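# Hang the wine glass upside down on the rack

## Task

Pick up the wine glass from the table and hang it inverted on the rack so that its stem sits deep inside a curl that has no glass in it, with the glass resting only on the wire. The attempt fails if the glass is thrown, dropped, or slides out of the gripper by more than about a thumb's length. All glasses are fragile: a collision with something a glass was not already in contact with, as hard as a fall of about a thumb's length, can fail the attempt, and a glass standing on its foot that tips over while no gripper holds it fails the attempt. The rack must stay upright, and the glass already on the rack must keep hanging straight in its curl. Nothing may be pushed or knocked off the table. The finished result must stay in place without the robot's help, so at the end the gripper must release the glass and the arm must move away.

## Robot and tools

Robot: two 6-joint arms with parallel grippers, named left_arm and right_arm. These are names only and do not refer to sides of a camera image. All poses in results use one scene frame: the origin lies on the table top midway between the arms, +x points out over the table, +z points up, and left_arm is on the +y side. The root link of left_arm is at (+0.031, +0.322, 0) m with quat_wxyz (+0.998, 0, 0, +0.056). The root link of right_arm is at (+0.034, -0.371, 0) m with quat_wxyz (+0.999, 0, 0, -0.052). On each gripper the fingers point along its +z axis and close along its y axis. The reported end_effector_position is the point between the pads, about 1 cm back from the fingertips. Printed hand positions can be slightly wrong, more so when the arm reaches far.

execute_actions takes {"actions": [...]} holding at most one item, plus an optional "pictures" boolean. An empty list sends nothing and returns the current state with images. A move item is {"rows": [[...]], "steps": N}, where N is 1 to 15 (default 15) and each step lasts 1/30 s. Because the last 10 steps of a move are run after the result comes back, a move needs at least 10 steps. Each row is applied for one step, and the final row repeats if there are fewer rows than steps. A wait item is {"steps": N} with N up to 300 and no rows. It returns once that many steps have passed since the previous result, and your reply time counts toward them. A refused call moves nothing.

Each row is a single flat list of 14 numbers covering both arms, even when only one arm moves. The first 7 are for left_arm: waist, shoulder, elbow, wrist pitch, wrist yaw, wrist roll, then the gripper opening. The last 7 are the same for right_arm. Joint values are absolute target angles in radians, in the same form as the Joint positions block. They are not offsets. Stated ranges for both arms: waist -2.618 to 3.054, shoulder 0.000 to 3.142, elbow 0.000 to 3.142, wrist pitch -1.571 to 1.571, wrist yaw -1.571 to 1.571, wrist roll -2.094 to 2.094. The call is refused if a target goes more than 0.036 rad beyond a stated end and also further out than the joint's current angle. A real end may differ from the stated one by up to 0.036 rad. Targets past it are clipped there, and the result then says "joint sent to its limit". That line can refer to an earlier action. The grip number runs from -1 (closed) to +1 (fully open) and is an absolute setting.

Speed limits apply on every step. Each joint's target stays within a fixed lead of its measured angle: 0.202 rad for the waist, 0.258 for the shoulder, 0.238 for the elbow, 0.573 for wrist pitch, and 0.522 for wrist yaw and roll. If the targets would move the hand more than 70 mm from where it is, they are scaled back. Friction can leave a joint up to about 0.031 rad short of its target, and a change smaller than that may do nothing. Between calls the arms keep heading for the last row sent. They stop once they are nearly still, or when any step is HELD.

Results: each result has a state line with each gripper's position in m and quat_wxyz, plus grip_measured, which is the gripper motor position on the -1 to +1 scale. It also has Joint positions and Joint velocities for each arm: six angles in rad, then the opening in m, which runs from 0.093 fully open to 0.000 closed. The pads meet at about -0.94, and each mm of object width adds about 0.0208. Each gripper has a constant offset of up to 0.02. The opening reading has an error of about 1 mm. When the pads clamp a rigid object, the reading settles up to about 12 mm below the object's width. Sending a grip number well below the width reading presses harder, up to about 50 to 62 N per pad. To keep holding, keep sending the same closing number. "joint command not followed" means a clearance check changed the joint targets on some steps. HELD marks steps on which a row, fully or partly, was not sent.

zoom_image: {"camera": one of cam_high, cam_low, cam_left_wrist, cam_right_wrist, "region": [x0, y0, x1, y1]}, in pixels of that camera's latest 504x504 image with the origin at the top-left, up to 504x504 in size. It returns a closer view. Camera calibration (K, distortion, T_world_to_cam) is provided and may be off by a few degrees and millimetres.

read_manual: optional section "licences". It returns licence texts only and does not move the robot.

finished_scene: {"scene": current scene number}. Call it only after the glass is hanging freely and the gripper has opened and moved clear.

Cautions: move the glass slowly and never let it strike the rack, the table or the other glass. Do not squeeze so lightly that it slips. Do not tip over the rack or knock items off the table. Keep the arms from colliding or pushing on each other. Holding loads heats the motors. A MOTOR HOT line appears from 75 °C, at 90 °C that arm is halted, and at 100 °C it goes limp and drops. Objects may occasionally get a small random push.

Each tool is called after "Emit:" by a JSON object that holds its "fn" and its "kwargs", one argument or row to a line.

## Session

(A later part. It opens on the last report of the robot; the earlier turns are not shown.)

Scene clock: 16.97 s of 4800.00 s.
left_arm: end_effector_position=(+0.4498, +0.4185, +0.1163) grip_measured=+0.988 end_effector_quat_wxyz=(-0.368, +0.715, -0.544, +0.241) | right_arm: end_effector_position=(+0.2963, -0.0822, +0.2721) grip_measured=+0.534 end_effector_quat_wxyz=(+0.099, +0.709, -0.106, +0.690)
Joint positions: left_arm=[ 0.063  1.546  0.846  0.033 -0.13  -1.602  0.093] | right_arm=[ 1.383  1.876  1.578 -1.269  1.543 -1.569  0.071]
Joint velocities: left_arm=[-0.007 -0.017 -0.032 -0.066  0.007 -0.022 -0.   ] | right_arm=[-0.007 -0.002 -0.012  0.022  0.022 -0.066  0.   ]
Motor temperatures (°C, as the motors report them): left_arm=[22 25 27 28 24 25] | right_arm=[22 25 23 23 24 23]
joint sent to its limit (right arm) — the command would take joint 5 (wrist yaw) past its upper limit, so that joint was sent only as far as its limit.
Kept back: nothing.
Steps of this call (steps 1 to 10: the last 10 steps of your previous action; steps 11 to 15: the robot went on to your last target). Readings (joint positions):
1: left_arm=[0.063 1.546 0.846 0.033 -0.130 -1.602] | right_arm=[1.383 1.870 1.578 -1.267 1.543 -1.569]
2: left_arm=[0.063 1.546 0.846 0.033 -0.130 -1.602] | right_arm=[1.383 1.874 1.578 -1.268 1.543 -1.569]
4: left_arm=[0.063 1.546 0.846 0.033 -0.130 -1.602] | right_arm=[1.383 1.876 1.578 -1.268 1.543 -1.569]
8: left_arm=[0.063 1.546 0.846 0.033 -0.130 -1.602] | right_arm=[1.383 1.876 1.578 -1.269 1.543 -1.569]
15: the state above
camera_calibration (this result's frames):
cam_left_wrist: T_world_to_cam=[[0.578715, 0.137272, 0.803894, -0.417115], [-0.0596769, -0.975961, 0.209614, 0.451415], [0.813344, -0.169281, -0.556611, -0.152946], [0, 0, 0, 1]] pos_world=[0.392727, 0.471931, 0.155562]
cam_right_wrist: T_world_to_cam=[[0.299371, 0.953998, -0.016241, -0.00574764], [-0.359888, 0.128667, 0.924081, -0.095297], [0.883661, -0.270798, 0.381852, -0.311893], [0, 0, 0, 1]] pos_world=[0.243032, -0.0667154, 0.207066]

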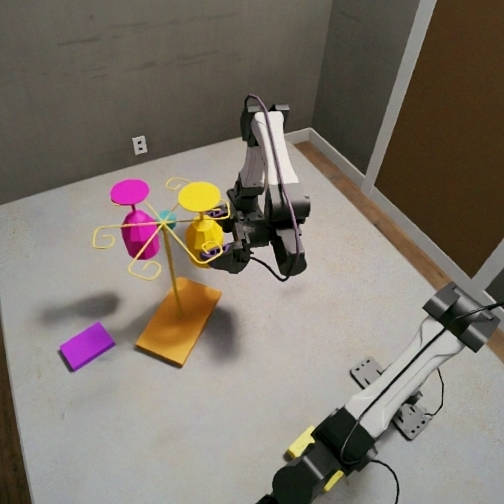

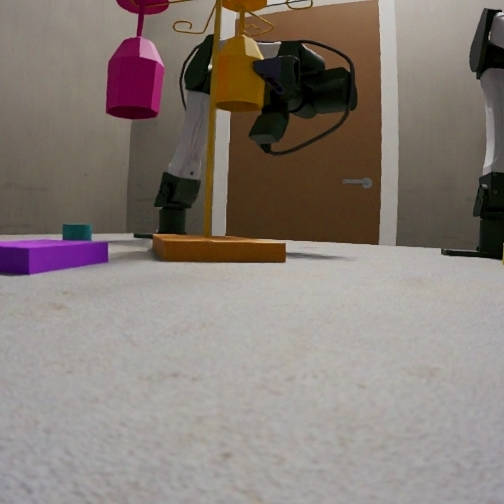

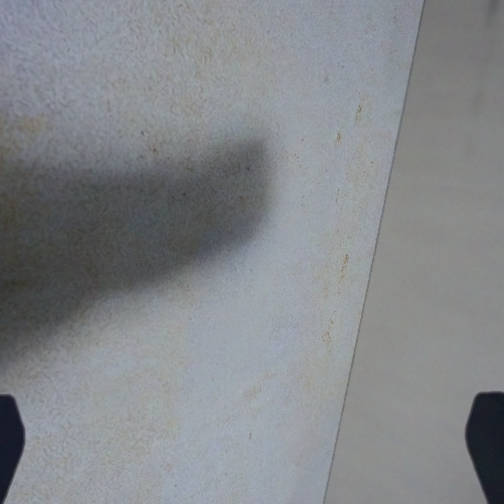

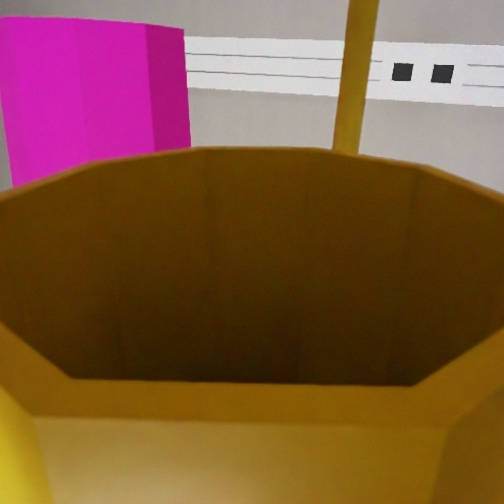

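Emit:
{"fn": "execute_actions", "kwargs": {
  "actions": [
    {"rows":[[0.06,1.55,0.85,0.03,-0.13,-1.6,1,1.445,1.88,1.6,-1.28,1.571,-1.571,0.2]]}
  ]
}}

Emit:
{"fn": "execute_actions", "kwargs": {
  "actions": [
    {"rows":[[0.06,1.55,0.85,0.03,-0.13,-1.6,1,1.505,1.88,1.6,-1.4,1.571,-1.45,0.2]]}
  ]
}}

Emit:
{"fn": "execute_actions", "kwargs": {
  "actions": [
    {"steps":15}
  ],
  "pictures": true
}}

Emit:
{"fn": "zoom_image", "kwargs": {
  "camera": "cam_high",
  "region": [70,120,260,300]
}}

Emit:
{"fn": "zoom_image", "kwargs": {
  "camera": "cam_low",
  "region": [210,0,310,50]
}}

Scene clock: 17.60 s of 4800.00 s.
left_arm: end_effector_position=(+0.4498, +0.4185, +0.1163) grip_measured=+0.988 end_effector_quat_wxyz=(-0.368, +0.715, -0.544, +0.241) | right_arm: end_effector_position=(+0.2799, -0.0682, +0.2721) grip_measured=+0.534 end_effector_quat_wxyz=(+0.081, +0.712, -0.086, +0.693)
Joint positions: left_arm=[ 0.063  1.546  0.846  0.033 -0.13  -1.602  0.093] | right_arm=[ 1.438  1.876  1.578 -1.27   1.543 -1.569  0.071]
Joint velocities: left_arm=[ 0.007 -0.002  0.002  0.037 -0.022  0.022 -0.   ] | right_arm=[ 0.252 -0.002  0.012 -0.007  0.022 -0.037  0.   ]
Motor temperatures (°C, as the motors report them): left_arm=[22 25 27 28 24 25] | right_arm=[22 26 23 23 24 23]
joint sent to its limit (right arm) — the command would take joint 5 (wrist yaw) past its upper limit, so that joint was sent only as far as its limit.
Steps of this call (steps 1 to 14: the robot went on to your last target; steps 15 to 19: the first 5 steps of this action). Readings (joint positions):
15: left_arm=[0.063 1.546 0.846 0.033 -0.130 -1.602] | right_arm=[1.389 1.876 1.578 -1.270 1.543 -1.569]
16: left_arm=[0.063 1.546 0.846 0.033 -0.130 -1.602] | right_arm=[1.400 1.876 1.578 -1.270 1.543 -1.569]
18: left_arm=[0.063 1.546 0.846 0.033 -0.130 -1.602] | right_arm=[1.428 1.876 1.578 -1.270 1.543 -1.569]
19: the state above

Scene clock: 18.10 s of 4800.00 s.
left_arm: end_effector_position=(+0.4498, +0.4185, +0.1163) grip_measured=+0.988 end_effector_quat_wxyz=(-0.368, +0.715, -0.544, +0.241) | right_arm: end_effector_position=(+0.2603, -0.0600, +0.2725) grip_measured=+0.534 end_effector_quat_wxyz=(+0.062, +0.714, -0.064, +0.695)
Joint positions: left_arm=[ 0.063  1.546  0.846  0.033 -0.13  -1.602  0.093] | right_arm=[ 1.498  1.876  1.579 -1.349  1.543 -1.495  0.071]
Joint velocities: left_arm=[-0.012  0.032 -0.017 -0.051 -0.051 -0.007  0.001] | right_arm=[ 0.193 -0.012  0.002 -0.33   0.007  0.154  0.001]
Motor temperatures (°C, as the motors report them): left_arm=[22 25 27 28 24 25] | right_arm=[22 26 24 23 24 23]
joint sent to its limit (right arm) — the command would take joint 5 (wrist yaw) past its upper limit, so that joint was sent only as far as its limit.
Steps of this call (steps 1 to 10: the last 10 steps of your previous action; steps 11 to 15: the first 5 steps of this action). Readings (joint positions):
11: left_arm=[0.063 1.546 0.846 0.033 -0.130 -1.602] | right_arm=[1.452 1.876 1.579 -1.286 1.543 -1.550]
12: left_arm=[0.063 1.546 0.846 0.033 -0.130 -1.602] | right_arm=[1.463 1.876 1.579 -1.309 1.543 -1.531]
14: left_arm=[0.063 1.546 0.846 0.033 -0.130 -1.602] | right_arm=[1.489 1.876 1.579 -1.338 1.543 -1.505]
15: the state above

Scene clock: 18.60 s of 4800.00 s.
left_arm: end_effector_position=(+0.4498, +0.4185, +0.1163) grip_measured=+0.988 end_effector_quat_wxyz=(-0.368, +0.715, -0.544, +0.241) | right_arm: end_effector_position=(+0.2575, -0.0614, +0.2728) grip_measured=+0.534 end_effector_quat_wxyz=(+0.060, +0.714, -0.061, +0.695)
Joint positions: left_arm=[ 0.063  1.546  0.846  0.033 -0.13  -1.602  0.093] | right_arm=[ 1.506  1.876  1.579 -1.387  1.543 -1.458  0.071]
Joint velocities: left_arm=[ 0.007 -0.007  0.007 -0.007 -0.022  0.051 -0.002] | right_arm=[-0.002 -0.002 -0.002  0.022  0.066 -0.022  0.   ]
Motor temperatures (°C, as the motors report them): left_arm=[22 25 28 28 24 25] | right_arm=[22 26 24 23 24 23]
joint sent to its limit (right arm) — the command would take joint 5 (wrist yaw) past its upper limit, so that joint was sent only as far as its limit.
Kept back: nothing.
Steps of this call (steps 1 to 10: the last 10 steps of your previous action; steps 11 to 15: the robot went on to your last target). Readings (joint positions):
1: left_arm=[0.063 1.546 0.846 0.033 -0.130 -1.602] | right_arm=[1.504 1.876 1.579 -1.357 1.543 -1.488]
2: left_arm=[0.063 1.546 0.846 0.033 -0.130 -1.602] | right_arm=[1.506 1.876 1.579 -1.363 1.543 -1.481]
4: left_arm=[0.063 1.546 0.846 0.033 -0.130 -1.602] | right_arm=[1.506 1.876 1.579 -1.373 1.543 -1.473]
8: left_arm=[0.063 1.546 0.846 0.033 -0.130 -1.602] | right_arm=[1.506 1.876 1.579 -1.382 1.543 -1.463]
15: the state above
camera_calibration (this result's frames):
cam_left_wrist: T_world_to_cam=[[0.578715, 0.137272, 0.803894, -0.417115], [-0.0596769, -0.975961, 0.209614, 0.451415], [0.813344, -0.169281, -0.556611, -0.152946], [0, 0, 0, 1]] pos_world=[0.392727, 0.471931, 0.155562]
cam_right_wrist: T_world_to_cam=[[0.183556, 0.982746, -0.022763, 0.0193964], [-0.371786, 0.0908409, 0.923863, -0.111757], [0.90999, -0.161118, 0.382045, -0.272408], [0, 0, 0, 1]] pos_world=[0.202779, -0.0527993, 0.207762]

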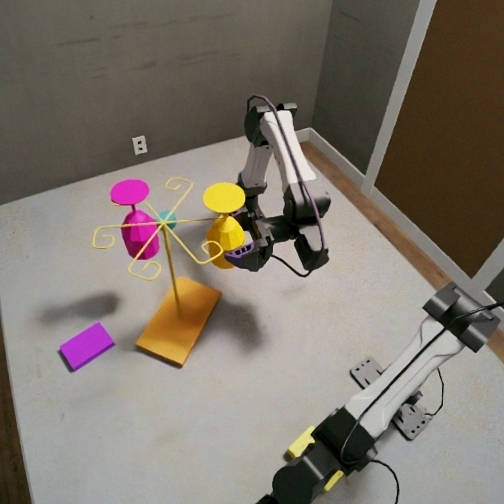

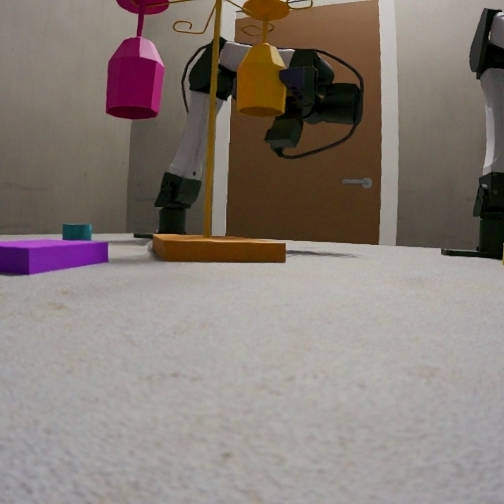

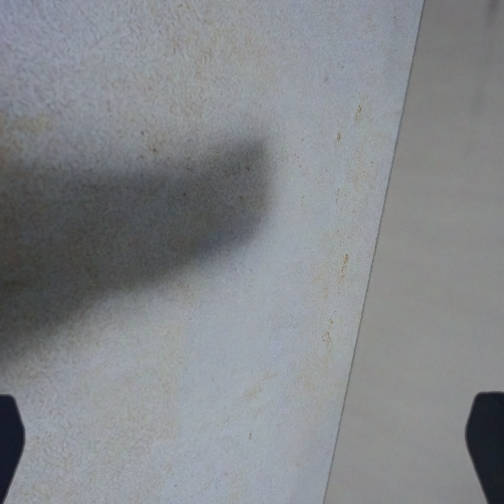

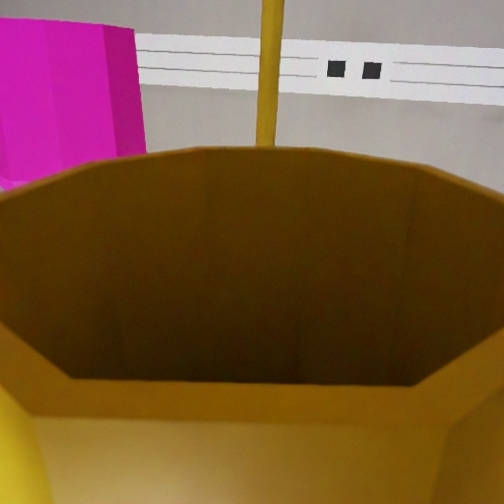

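Region (70, 120, 260, 300) of cam_high's 504x504 image, scaled by 2.653, with more detail than that image has; it fills the top 477 rows of this view, and the rest is white.

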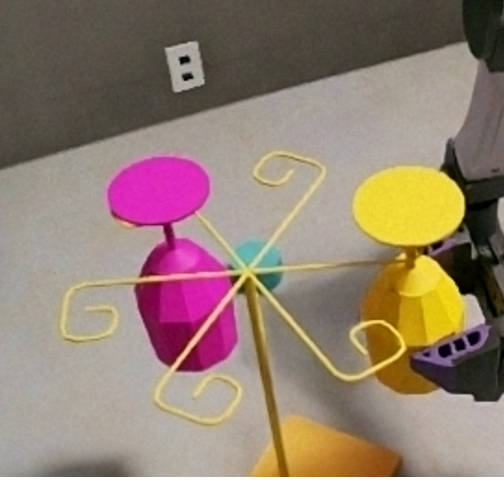

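Region (210, 0, 310, 50) of cam_low's 504x504 image, scaled by 5.040, with more detail than that image has.

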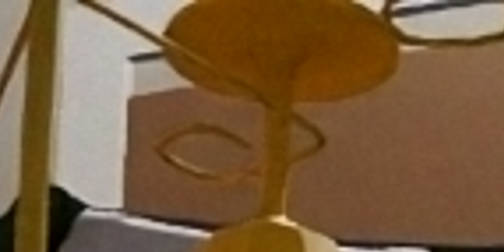

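Emit:
{"fn": "execute_actions", "kwargs": {
  "actions": [
    {"rows":[[0.06,1.55,0.85,0.03,-0.13,-1.6,1,1.505,1.88,1.53,-1.53,1.571,-1.27,0.2]]}
  ]
}}

Emit:
{"fn": "execute_actions", "kwargs": {
  "actions": [
    {"rows":[[0.06,1.55,0.85,0.03,-0.13,-1.6,1,1.465,1.88,1.46,-1.42,1.571,-1.3,0.2]]}
  ]
}}

Emit:
{"fn": "execute_actions", "kwargs": {
  "actions": [
    {"steps":15}
  ],
  "pictures": true
}}

Emit:
{"fn": "zoom_image", "kwargs": {
  "camera": "cam_low",
  "region": [210,0,310,50]
}}

Scene clock: 19.03 s of 4800.00 s.
left_arm: end_effector_position=(+0.4498, +0.4185, +0.1163) grip_measured=+0.988 end_effector_quat_wxyz=(-0.368, +0.715, -0.544, +0.241) | right_arm: end_effector_position=(+0.2558, -0.0713, +0.2656) grip_measured=+0.534 end_effector_quat_wxyz=(+0.062, +0.713, -0.061, +0.695)
Joint positions: left_arm=[ 0.063  1.546  0.846  0.033 -0.13  -1.602  0.093] | right_arm=[ 1.506  1.876  1.543 -1.474  1.545 -1.338  0.071]
Joint velocities: left_arm=[-0.022  0.012  0.007  0.066  0.066  0.007  0.   ] | right_arm=[-0.007 -0.007 -0.095 -0.359  0.007  0.432  0.   ]
Motor temperatures (°C, as the motors report them): left_arm=[22 25 28 28 24 25] | right_arm=[22 26 24 23 24 23]
joint sent to its limit (right arm) — the command would take joint 5 (wrist yaw) past its upper limit, so that joint was sent only as far as its limit.
Steps of this call (steps 1 to 8: the robot went on to your last target; steps 9 to 13: the first 5 steps of this action). Readings (joint positions):
9: left_arm=[0.063 1.546 0.846 0.033 -0.130 -1.602] | right_arm=[1.506 1.876 1.575 -1.403 1.545 -1.427]
10: left_arm=[0.063 1.546 0.846 0.033 -0.130 -1.602] | right_arm=[1.506 1.876 1.566 -1.426 1.545 -1.397]
12: left_arm=[0.063 1.546 0.846 0.033 -0.130 -1.602] | right_arm=[1.506 1.876 1.548 -1.461 1.545 -1.354]
13: the state above

Scene clock: 19.53 s of 4800.00 s.
left_arm: end_effector_position=(+0.4498, +0.4185, +0.1163) grip_measured=+0.988 end_effector_quat_wxyz=(-0.368, +0.715, -0.544, +0.241) | right_arm: end_effector_position=(+0.2645, -0.0850, +0.2489) grip_measured=+0.534 end_effector_quat_wxyz=(+0.077, +0.712, -0.070, +0.694)
Joint positions: left_arm=[ 0.063  1.546  0.846  0.033 -0.13  -1.602  0.093] | right_arm=[ 1.472  1.878  1.473 -1.459  1.546 -1.29   0.071]
Joint velocities: left_arm=[ 0.017  0.012 -0.012 -0.037  0.022  0.007  0.   ] | right_arm=[-0.134  0.017 -0.159  0.139 -0.037 -0.051 -0.001]
Motor temperatures (°C, as the motors report them): left_arm=[22 25 28 28 24 25] | right_arm=[22 26 24 23 24 23]
joint sent to its limit (right arm) — the command would take joint 5 (wrist yaw) past its upper limit, so that joint was sent only as far as its limit.
Steps of this call (steps 1 to 10: the last 10 steps of your previous action; steps 11 to 15: the first 5 steps of this action). Readings (joint positions):
11: left_arm=[0.063 1.546 0.846 0.033 -0.130 -1.602] | right_arm=[1.502 1.875 1.530 -1.498 1.548 -1.285]
12: left_arm=[0.063 1.546 0.846 0.033 -0.130 -1.602] | right_arm=[1.495 1.875 1.513 -1.484 1.549 -1.286]
14: left_arm=[0.063 1.546 0.846 0.033 -0.130 -1.602] | right_arm=[1.478 1.877 1.481 -1.465 1.547 -1.289]
15: the state above

Scene clock: 20.03 s of 4800.00 s.
left_arm: end_effector_position=(+0.4498, +0.4185, +0.1163) grip_measured=+0.988 end_effector_quat_wxyz=(-0.368, +0.715, -0.544, +0.241) | right_arm: end_effector_position=(+0.2662, -0.0844, +0.2475) grip_measured=+0.534 end_effector_quat_wxyz=(+0.071, +0.711, -0.079, +0.695)
Joint positions: left_arm=[ 0.063  1.546  0.846  0.033 -0.13  -1.602  0.093] | right_arm=[ 1.467  1.878  1.469 -1.431  1.545 -1.293  0.071]
Joint velocities: left_arm=[-0.027 -0.007  0.007 -0.007  0.051 -0.051  0.   ] | right_arm=[ 0.012 -0.012 -0.007  0.022 -0.007 -0.066  0.001]
Motor temperatures (°C, as the motors report them): left_arm=[22 25 28 28 24 25] | right_arm=[22 26 24 23 24 23]
joint sent to its limit (right arm) — the command would take joint 5 (wrist yaw) past its upper limit, so that joint was sent only as far as its limit.
Kept back: nothing.
Steps of this call (steps 1 to 10: the last 10 steps of your previous action; steps 11 to 15: the robot went on to your last target). Readings (joint positions):
1: left_arm=[0.063 1.546 0.846 0.033 -0.130 -1.602] | right_arm=[1.469 1.878 1.470 -1.454 1.545 -1.291]
2: left_arm=[0.063 1.546 0.846 0.033 -0.130 -1.602] | right_arm=[1.467 1.878 1.469 -1.450 1.545 -1.291]
4: left_arm=[0.063 1.546 0.846 0.033 -0.130 -1.602] | right_arm=[1.467 1.878 1.469 -1.442 1.545 -1.292]
8: left_arm=[0.063 1.546 0.846 0.033 -0.130 -1.602] | right_arm=[1.467 1.878 1.469 -1.435 1.545 -1.293]
15: the state above
camera_calibration (this result's frames):
cam_left_wrist: T_world_to_cam=[[0.578715, 0.137272, 0.803894, -0.417115], [-0.0596769, -0.975961, 0.209614, 0.451415], [0.813344, -0.169281, -0.556611, -0.152946], [0, 0, 0, 1]] pos_world=[0.392727, 0.471931, 0.155562]
cam_right_wrist: T_world_to_cam=[[0.224794, 0.974327, -0.0124751, 0.0256545], [-0.372031, 0.0976528, 0.923069, -0.0822342], [0.900589, -0.202859, 0.384432, -0.275924], [0, 0, 0, 1]] pos_world=[0.212133, -0.072939, 0.182302]

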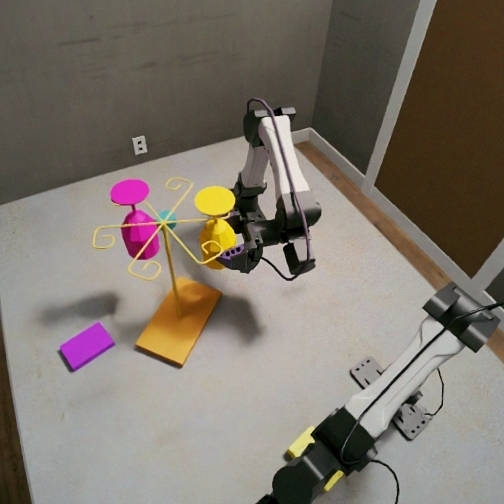

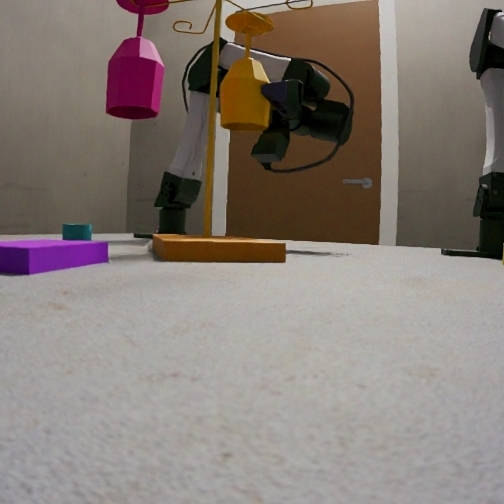

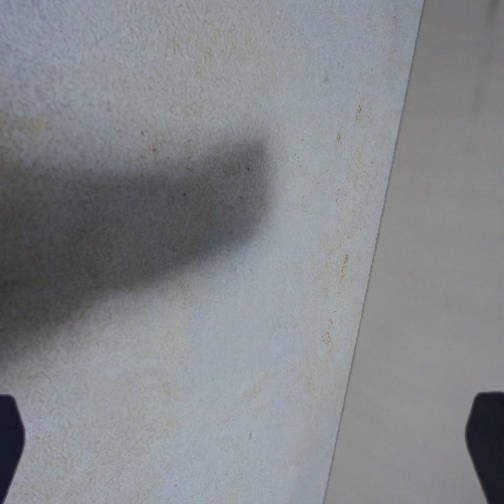

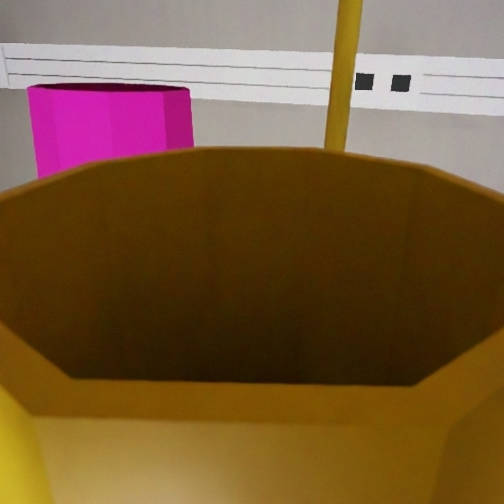

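Region (210, 0, 310, 50) of cam_low's 504x504 image, scaled by 5.040, with more detail than that image has.

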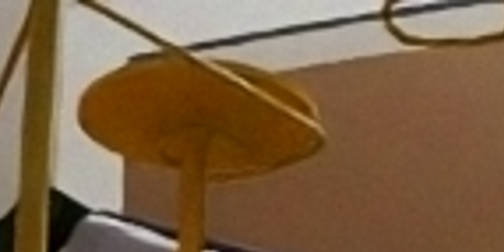

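Emit:
{"fn": "execute_actions", "kwargs": {
  "actions": [
    {"rows":[[0.06,1.55,0.85,0.03,-0.13,-1.6,1,1.465,1.88,1.46,-1.42,1.571,-1.3,1]]}
  ]
}}

Emit:
{"fn": "execute_actions", "kwargs": {
  "actions": [
    {"rows":[[0.06,1.55,0.85,0.03,-0.13,-1.6,1,1.53,1.88,1.46,-1.57,1.571,-1.16,1]]}
  ]
}}

Emit:
{"fn": "execute_actions", "kwargs": {
  "actions": [
    {"rows":[[0.06,1.55,0.85,0.03,-0.13,-1.6,1,1.62,1.8,1.38,-1.57,1.571,-1.16,1]]}
  ]
}}

Emit:
{"fn": "execute_actions", "kwargs": {
  "actions": [
    {"rows":[[0.06,1.55,0.85,0.03,-0.13,-1.6,1,2.1,1.55,1.1,-1.57,1.571,-1.16,1]]}
  ]
}}

Emit:
{"fn": "execute_actions", "kwargs": {
  "actions": [
    {"steps":30}
  ]
}}

Emit:
{"fn": "finished_scene", "kwargs": {
  "scene": 2
}}

Scene clock: 20.63 s of 4800.00 s.
left_arm: end_effector_position=(+0.4498, +0.4185, +0.1163) grip_measured=+0.988 end_effector_quat_wxyz=(-0.368, +0.715, -0.544, +0.241) | right_arm: end_effector_position=(+0.2662, -0.0843, +0.2477) grip_measured=+1.000 end_effector_quat_wxyz=(+0.071, +0.711, -0.080, +0.695)
Joint positions: left_arm=[ 0.063  1.546  0.846  0.033 -0.13  -1.602  0.093] | right_arm=[ 1.467  1.878  1.469 -1.43   1.547 -1.294  0.093]
Joint velocities: left_arm=[-0.007  0.007  0.012  0.022 -0.066  0.022 -0.001] | right_arm=[-0.012 -0.002 -0.012 -0.022  0.007 -0.007  0.   ]
Motor temperatures (°C, as the motors report them): left_arm=[22 25 28 29 24 25] | right_arm=[22 26 24 23 24 23]
joint sent to its limit (right arm) — the command would take joint 5 (wrist yaw) past its upper limit, so that joint was sent only as far as its limit.
Steps of this call (steps 1 to 13: the robot went on to your last target; steps 14 to 18: the first 5 steps of this action). Readings (joint positions):
14: left_arm=[0.063 1.546 0.846 0.033 -0.130 -1.602] | right_arm=[1.467 1.878 1.469 -1.430 1.545 -1.293]
15: left_arm=[0.063 1.546 0.846 0.033 -0.130 -1.602] | right_arm=[1.467 1.878 1.469 -1.430 1.546 -1.293]
17: left_arm=[0.063 1.546 0.846 0.033 -0.130 -1.602] | right_arm=[1.467 1.878 1.469 -1.430 1.547 -1.294]
18: the state above

Scene clock: 21.13 s of 4800.00 s.
left_arm: end_effector_position=(+0.4498, +0.4185, +0.1163) grip_measured=+0.988 end_effector_quat_wxyz=(-0.368, +0.715, -0.544, +0.241) | right_arm: end_effector_position=(+0.2486, -0.0777, +0.2499) grip_measured=+1.000 end_effector_quat_wxyz=(+0.052, +0.712, -0.060, +0.698)
Joint positions: left_arm=[ 0.063  1.546  0.846  0.033 -0.13  -1.602  0.093] | right_arm=[ 1.524  1.878  1.469 -1.514  1.548 -1.21   0.093]
Joint velocities: left_arm=[ 0.007 -0.012 -0.012 -0.007 -0.007 -0.022  0.   ] | right_arm=[ 0.208  0.002 -0.007 -0.315  0.007  0.3    0.   ]
Motor temperatures (°C, as the motors report them): left_arm=[22 25 28 29 24 25] | right_arm=[22 26 24 23 24 23]
joint sent to its limit (right arm) — the command would take joint 5 (wrist yaw) past its upper limit, so that joint was sent only as far as its limit.
Steps of this call (steps 1 to 10: the last 10 steps of your previous action; steps 11 to 15: the first 5 steps of this action). Readings (joint positions):
11: left_arm=[0.063 1.546 0.846 0.033 -0.130 -1.602] | right_arm=[1.474 1.878 1.469 -1.447 1.548 -1.272]
12: left_arm=[0.063 1.546 0.846 0.033 -0.130 -1.602] | right_arm=[1.486 1.878 1.469 -1.471 1.548 -1.251]
14: left_arm=[0.063 1.546 0.846 0.033 -0.130 -1.602] | right_arm=[1.515 1.878 1.469 -1.503 1.548 -1.221]
15: the state above

Scene clock: 21.63 s of 4800.00 s.
left_arm: end_effector_position=(+0.4498, +0.4185, +0.1163) grip_measured=+0.988 end_effector_quat_wxyz=(-0.368, +0.715, -0.544, +0.241) | right_arm: end_effector_position=(+0.2198, -0.0782, +0.2520) grip_measured=+1.000 end_effector_quat_wxyz=(+0.028, +0.713, -0.019, +0.700)
Joint positions: left_arm=[ 0.063  1.546  0.846  0.033 -0.13  -1.602  0.093] | right_arm=[ 1.616  1.823  1.397 -1.561  1.552 -1.169  0.093]
Joint velocities: left_arm=[-0.012 -0.007  0.027  0.066 -0.022 -0.037 -0.001] | right_arm=[ 0.291 -0.125 -0.042 -0.007  0.007  0.095  0.   ]
Motor temperatures (°C, as the motors report them): left_arm=[22 25 28 29 24 25] | right_arm=[22 26 24 23 24 23]
joint sent to its limit (right arm) — the command would take joint 5 (wrist yaw) past its upper limit, so that joint was sent only as far as its limit.
Steps of this call (steps 1 to 10: the last 10 steps of your previous action; steps 11 to 15: the first 5 steps of this action). Readings (joint positions):
11: left_arm=[0.063 1.546 0.846 0.033 -0.130 -1.602] | right_arm=[1.540 1.869 1.455 -1.548 1.552 -1.170]
12: left_arm=[0.063 1.546 0.846 0.033 -0.130 -1.602] | right_arm=[1.559 1.852 1.429 -1.550 1.552 -1.169]
14: left_arm=[0.063 1.546 0.846 0.033 -0.130 -1.602] | right_arm=[1.603 1.829 1.400 -1.559 1.552 -1.169]
15: the state above

Scene clock: 22.13 s of 4800.00 s.
left_arm: end_effector_position=(+0.4498, +0.4185, +0.1163) grip_measured=+0.988 end_effector_quat_wxyz=(-0.368, +0.715, -0.544, +0.241) | right_arm: end_effector_position=(+0.1357, -0.1000, +0.2570) grip_measured=+1.000 end_effector_quat_wxyz=(-0.078, +0.706, +0.102, +0.697)
Joint positions: left_arm=[ 0.063  1.546  0.846  0.033 -0.13  -1.602  0.093] | right_arm=[ 1.937  1.572  1.13  -1.565  1.553 -1.165  0.093]
Joint velocities: left_arm=[ 0.012 -0.002  0.007 -0.007  0.022  0.051  0.001] | right_arm=[ 2.205 -0.623 -0.335 -0.168  0.051 -0.066  0.   ]
Motor temperatures (°C, as the motors report them): left_arm=[22 25 28 29 24 25] | right_arm=[22 26 24 23 24 23]
joint sent to its limit (right arm) — the command would take joint 5 (wrist yaw) past its upper limit, so that joint was sent only as far as its limit.
Steps of this call (steps 1 to 10: the last 10 steps of your previous action; steps 11 to 15: the first 5 steps of this action). Readings (joint positions):
11: left_arm=[0.063 1.546 0.846 0.033 -0.130 -1.602] | right_arm=[1.645 1.783 1.353 -1.534 1.558 -1.166]
12: left_arm=[0.063 1.546 0.846 0.033 -0.130 -1.602] | right_arm=[1.700 1.719 1.266 -1.529 1.557 -1.165]
14: left_arm=[0.063 1.546 0.846 0.033 -0.130 -1.602] | right_arm=[1.857 1.602 1.149 -1.556 1.553 -1.165]
15: the state above

Scene clock: 23.13 s of 4800.00 s.
left_arm: end_effector_position=(+0.4498, +0.4185, +0.1163) grip_measured=+0.988 end_effector_quat_wxyz=(-0.368, +0.715, -0.544, +0.241) | right_arm: end_effector_position=(+0.0907, -0.0903, +0.2580) grip_measured=+1.000 end_effector_quat_wxyz=(-0.137, +0.694, +0.160, +0.688)
Joint positions: left_arm=[ 0.063  1.546  0.846  0.033 -0.13  -1.602  0.093] | right_arm=[ 2.105  1.557  1.117 -1.568  1.555 -1.165  0.093]
Joint velocities: left_arm=[ 0.007  0.012 -0.007  0.037 -0.022 -0.037 -0.001] | right_arm=[ 0.007 -0.002 -0.002 -0.007 -0.037 -0.022  0.   ]
Motor temperatures (°C, as the motors report them): left_arm=[22 25 28 29 24 25] | right_arm=[22 26 24 23 24 23]
joint sent to its limit (right arm) — the command would take joint 5 (wrist yaw) past its upper limit, so that joint was sent only as far as its limit.
Kept back: nothing.
Steps of this call (steps 1 to 10: the last 10 steps of your previous action; steps 11 to 30: the robot went on to your last target). Readings (joint positions):
1: left_arm=[0.063 1.546 0.846 0.033 -0.130 -1.602] | right_arm=[2.009 1.559 1.124 -1.568 1.553 -1.165]
2: left_arm=[0.063 1.546 0.846 0.033 -0.130 -1.602] | right_arm=[2.063 1.557 1.124 -1.568 1.554 -1.165]
4: left_arm=[0.063 1.546 0.846 0.033 -0.130 -1.602] | right_arm=[2.104 1.557 1.122 -1.568 1.555 -1.165]
8: left_arm=[0.063 1.546 0.846 0.033 -0.130 -1.602] | right_arm=[2.105 1.557 1.117 -1.568 1.555 -1.165]
30: the state above
All arms were judged still, so your last target was given up. Only a new action makes them travel on or press farther. Fingers that are still opening or closing keep moving.

The scene is finished: the task was done.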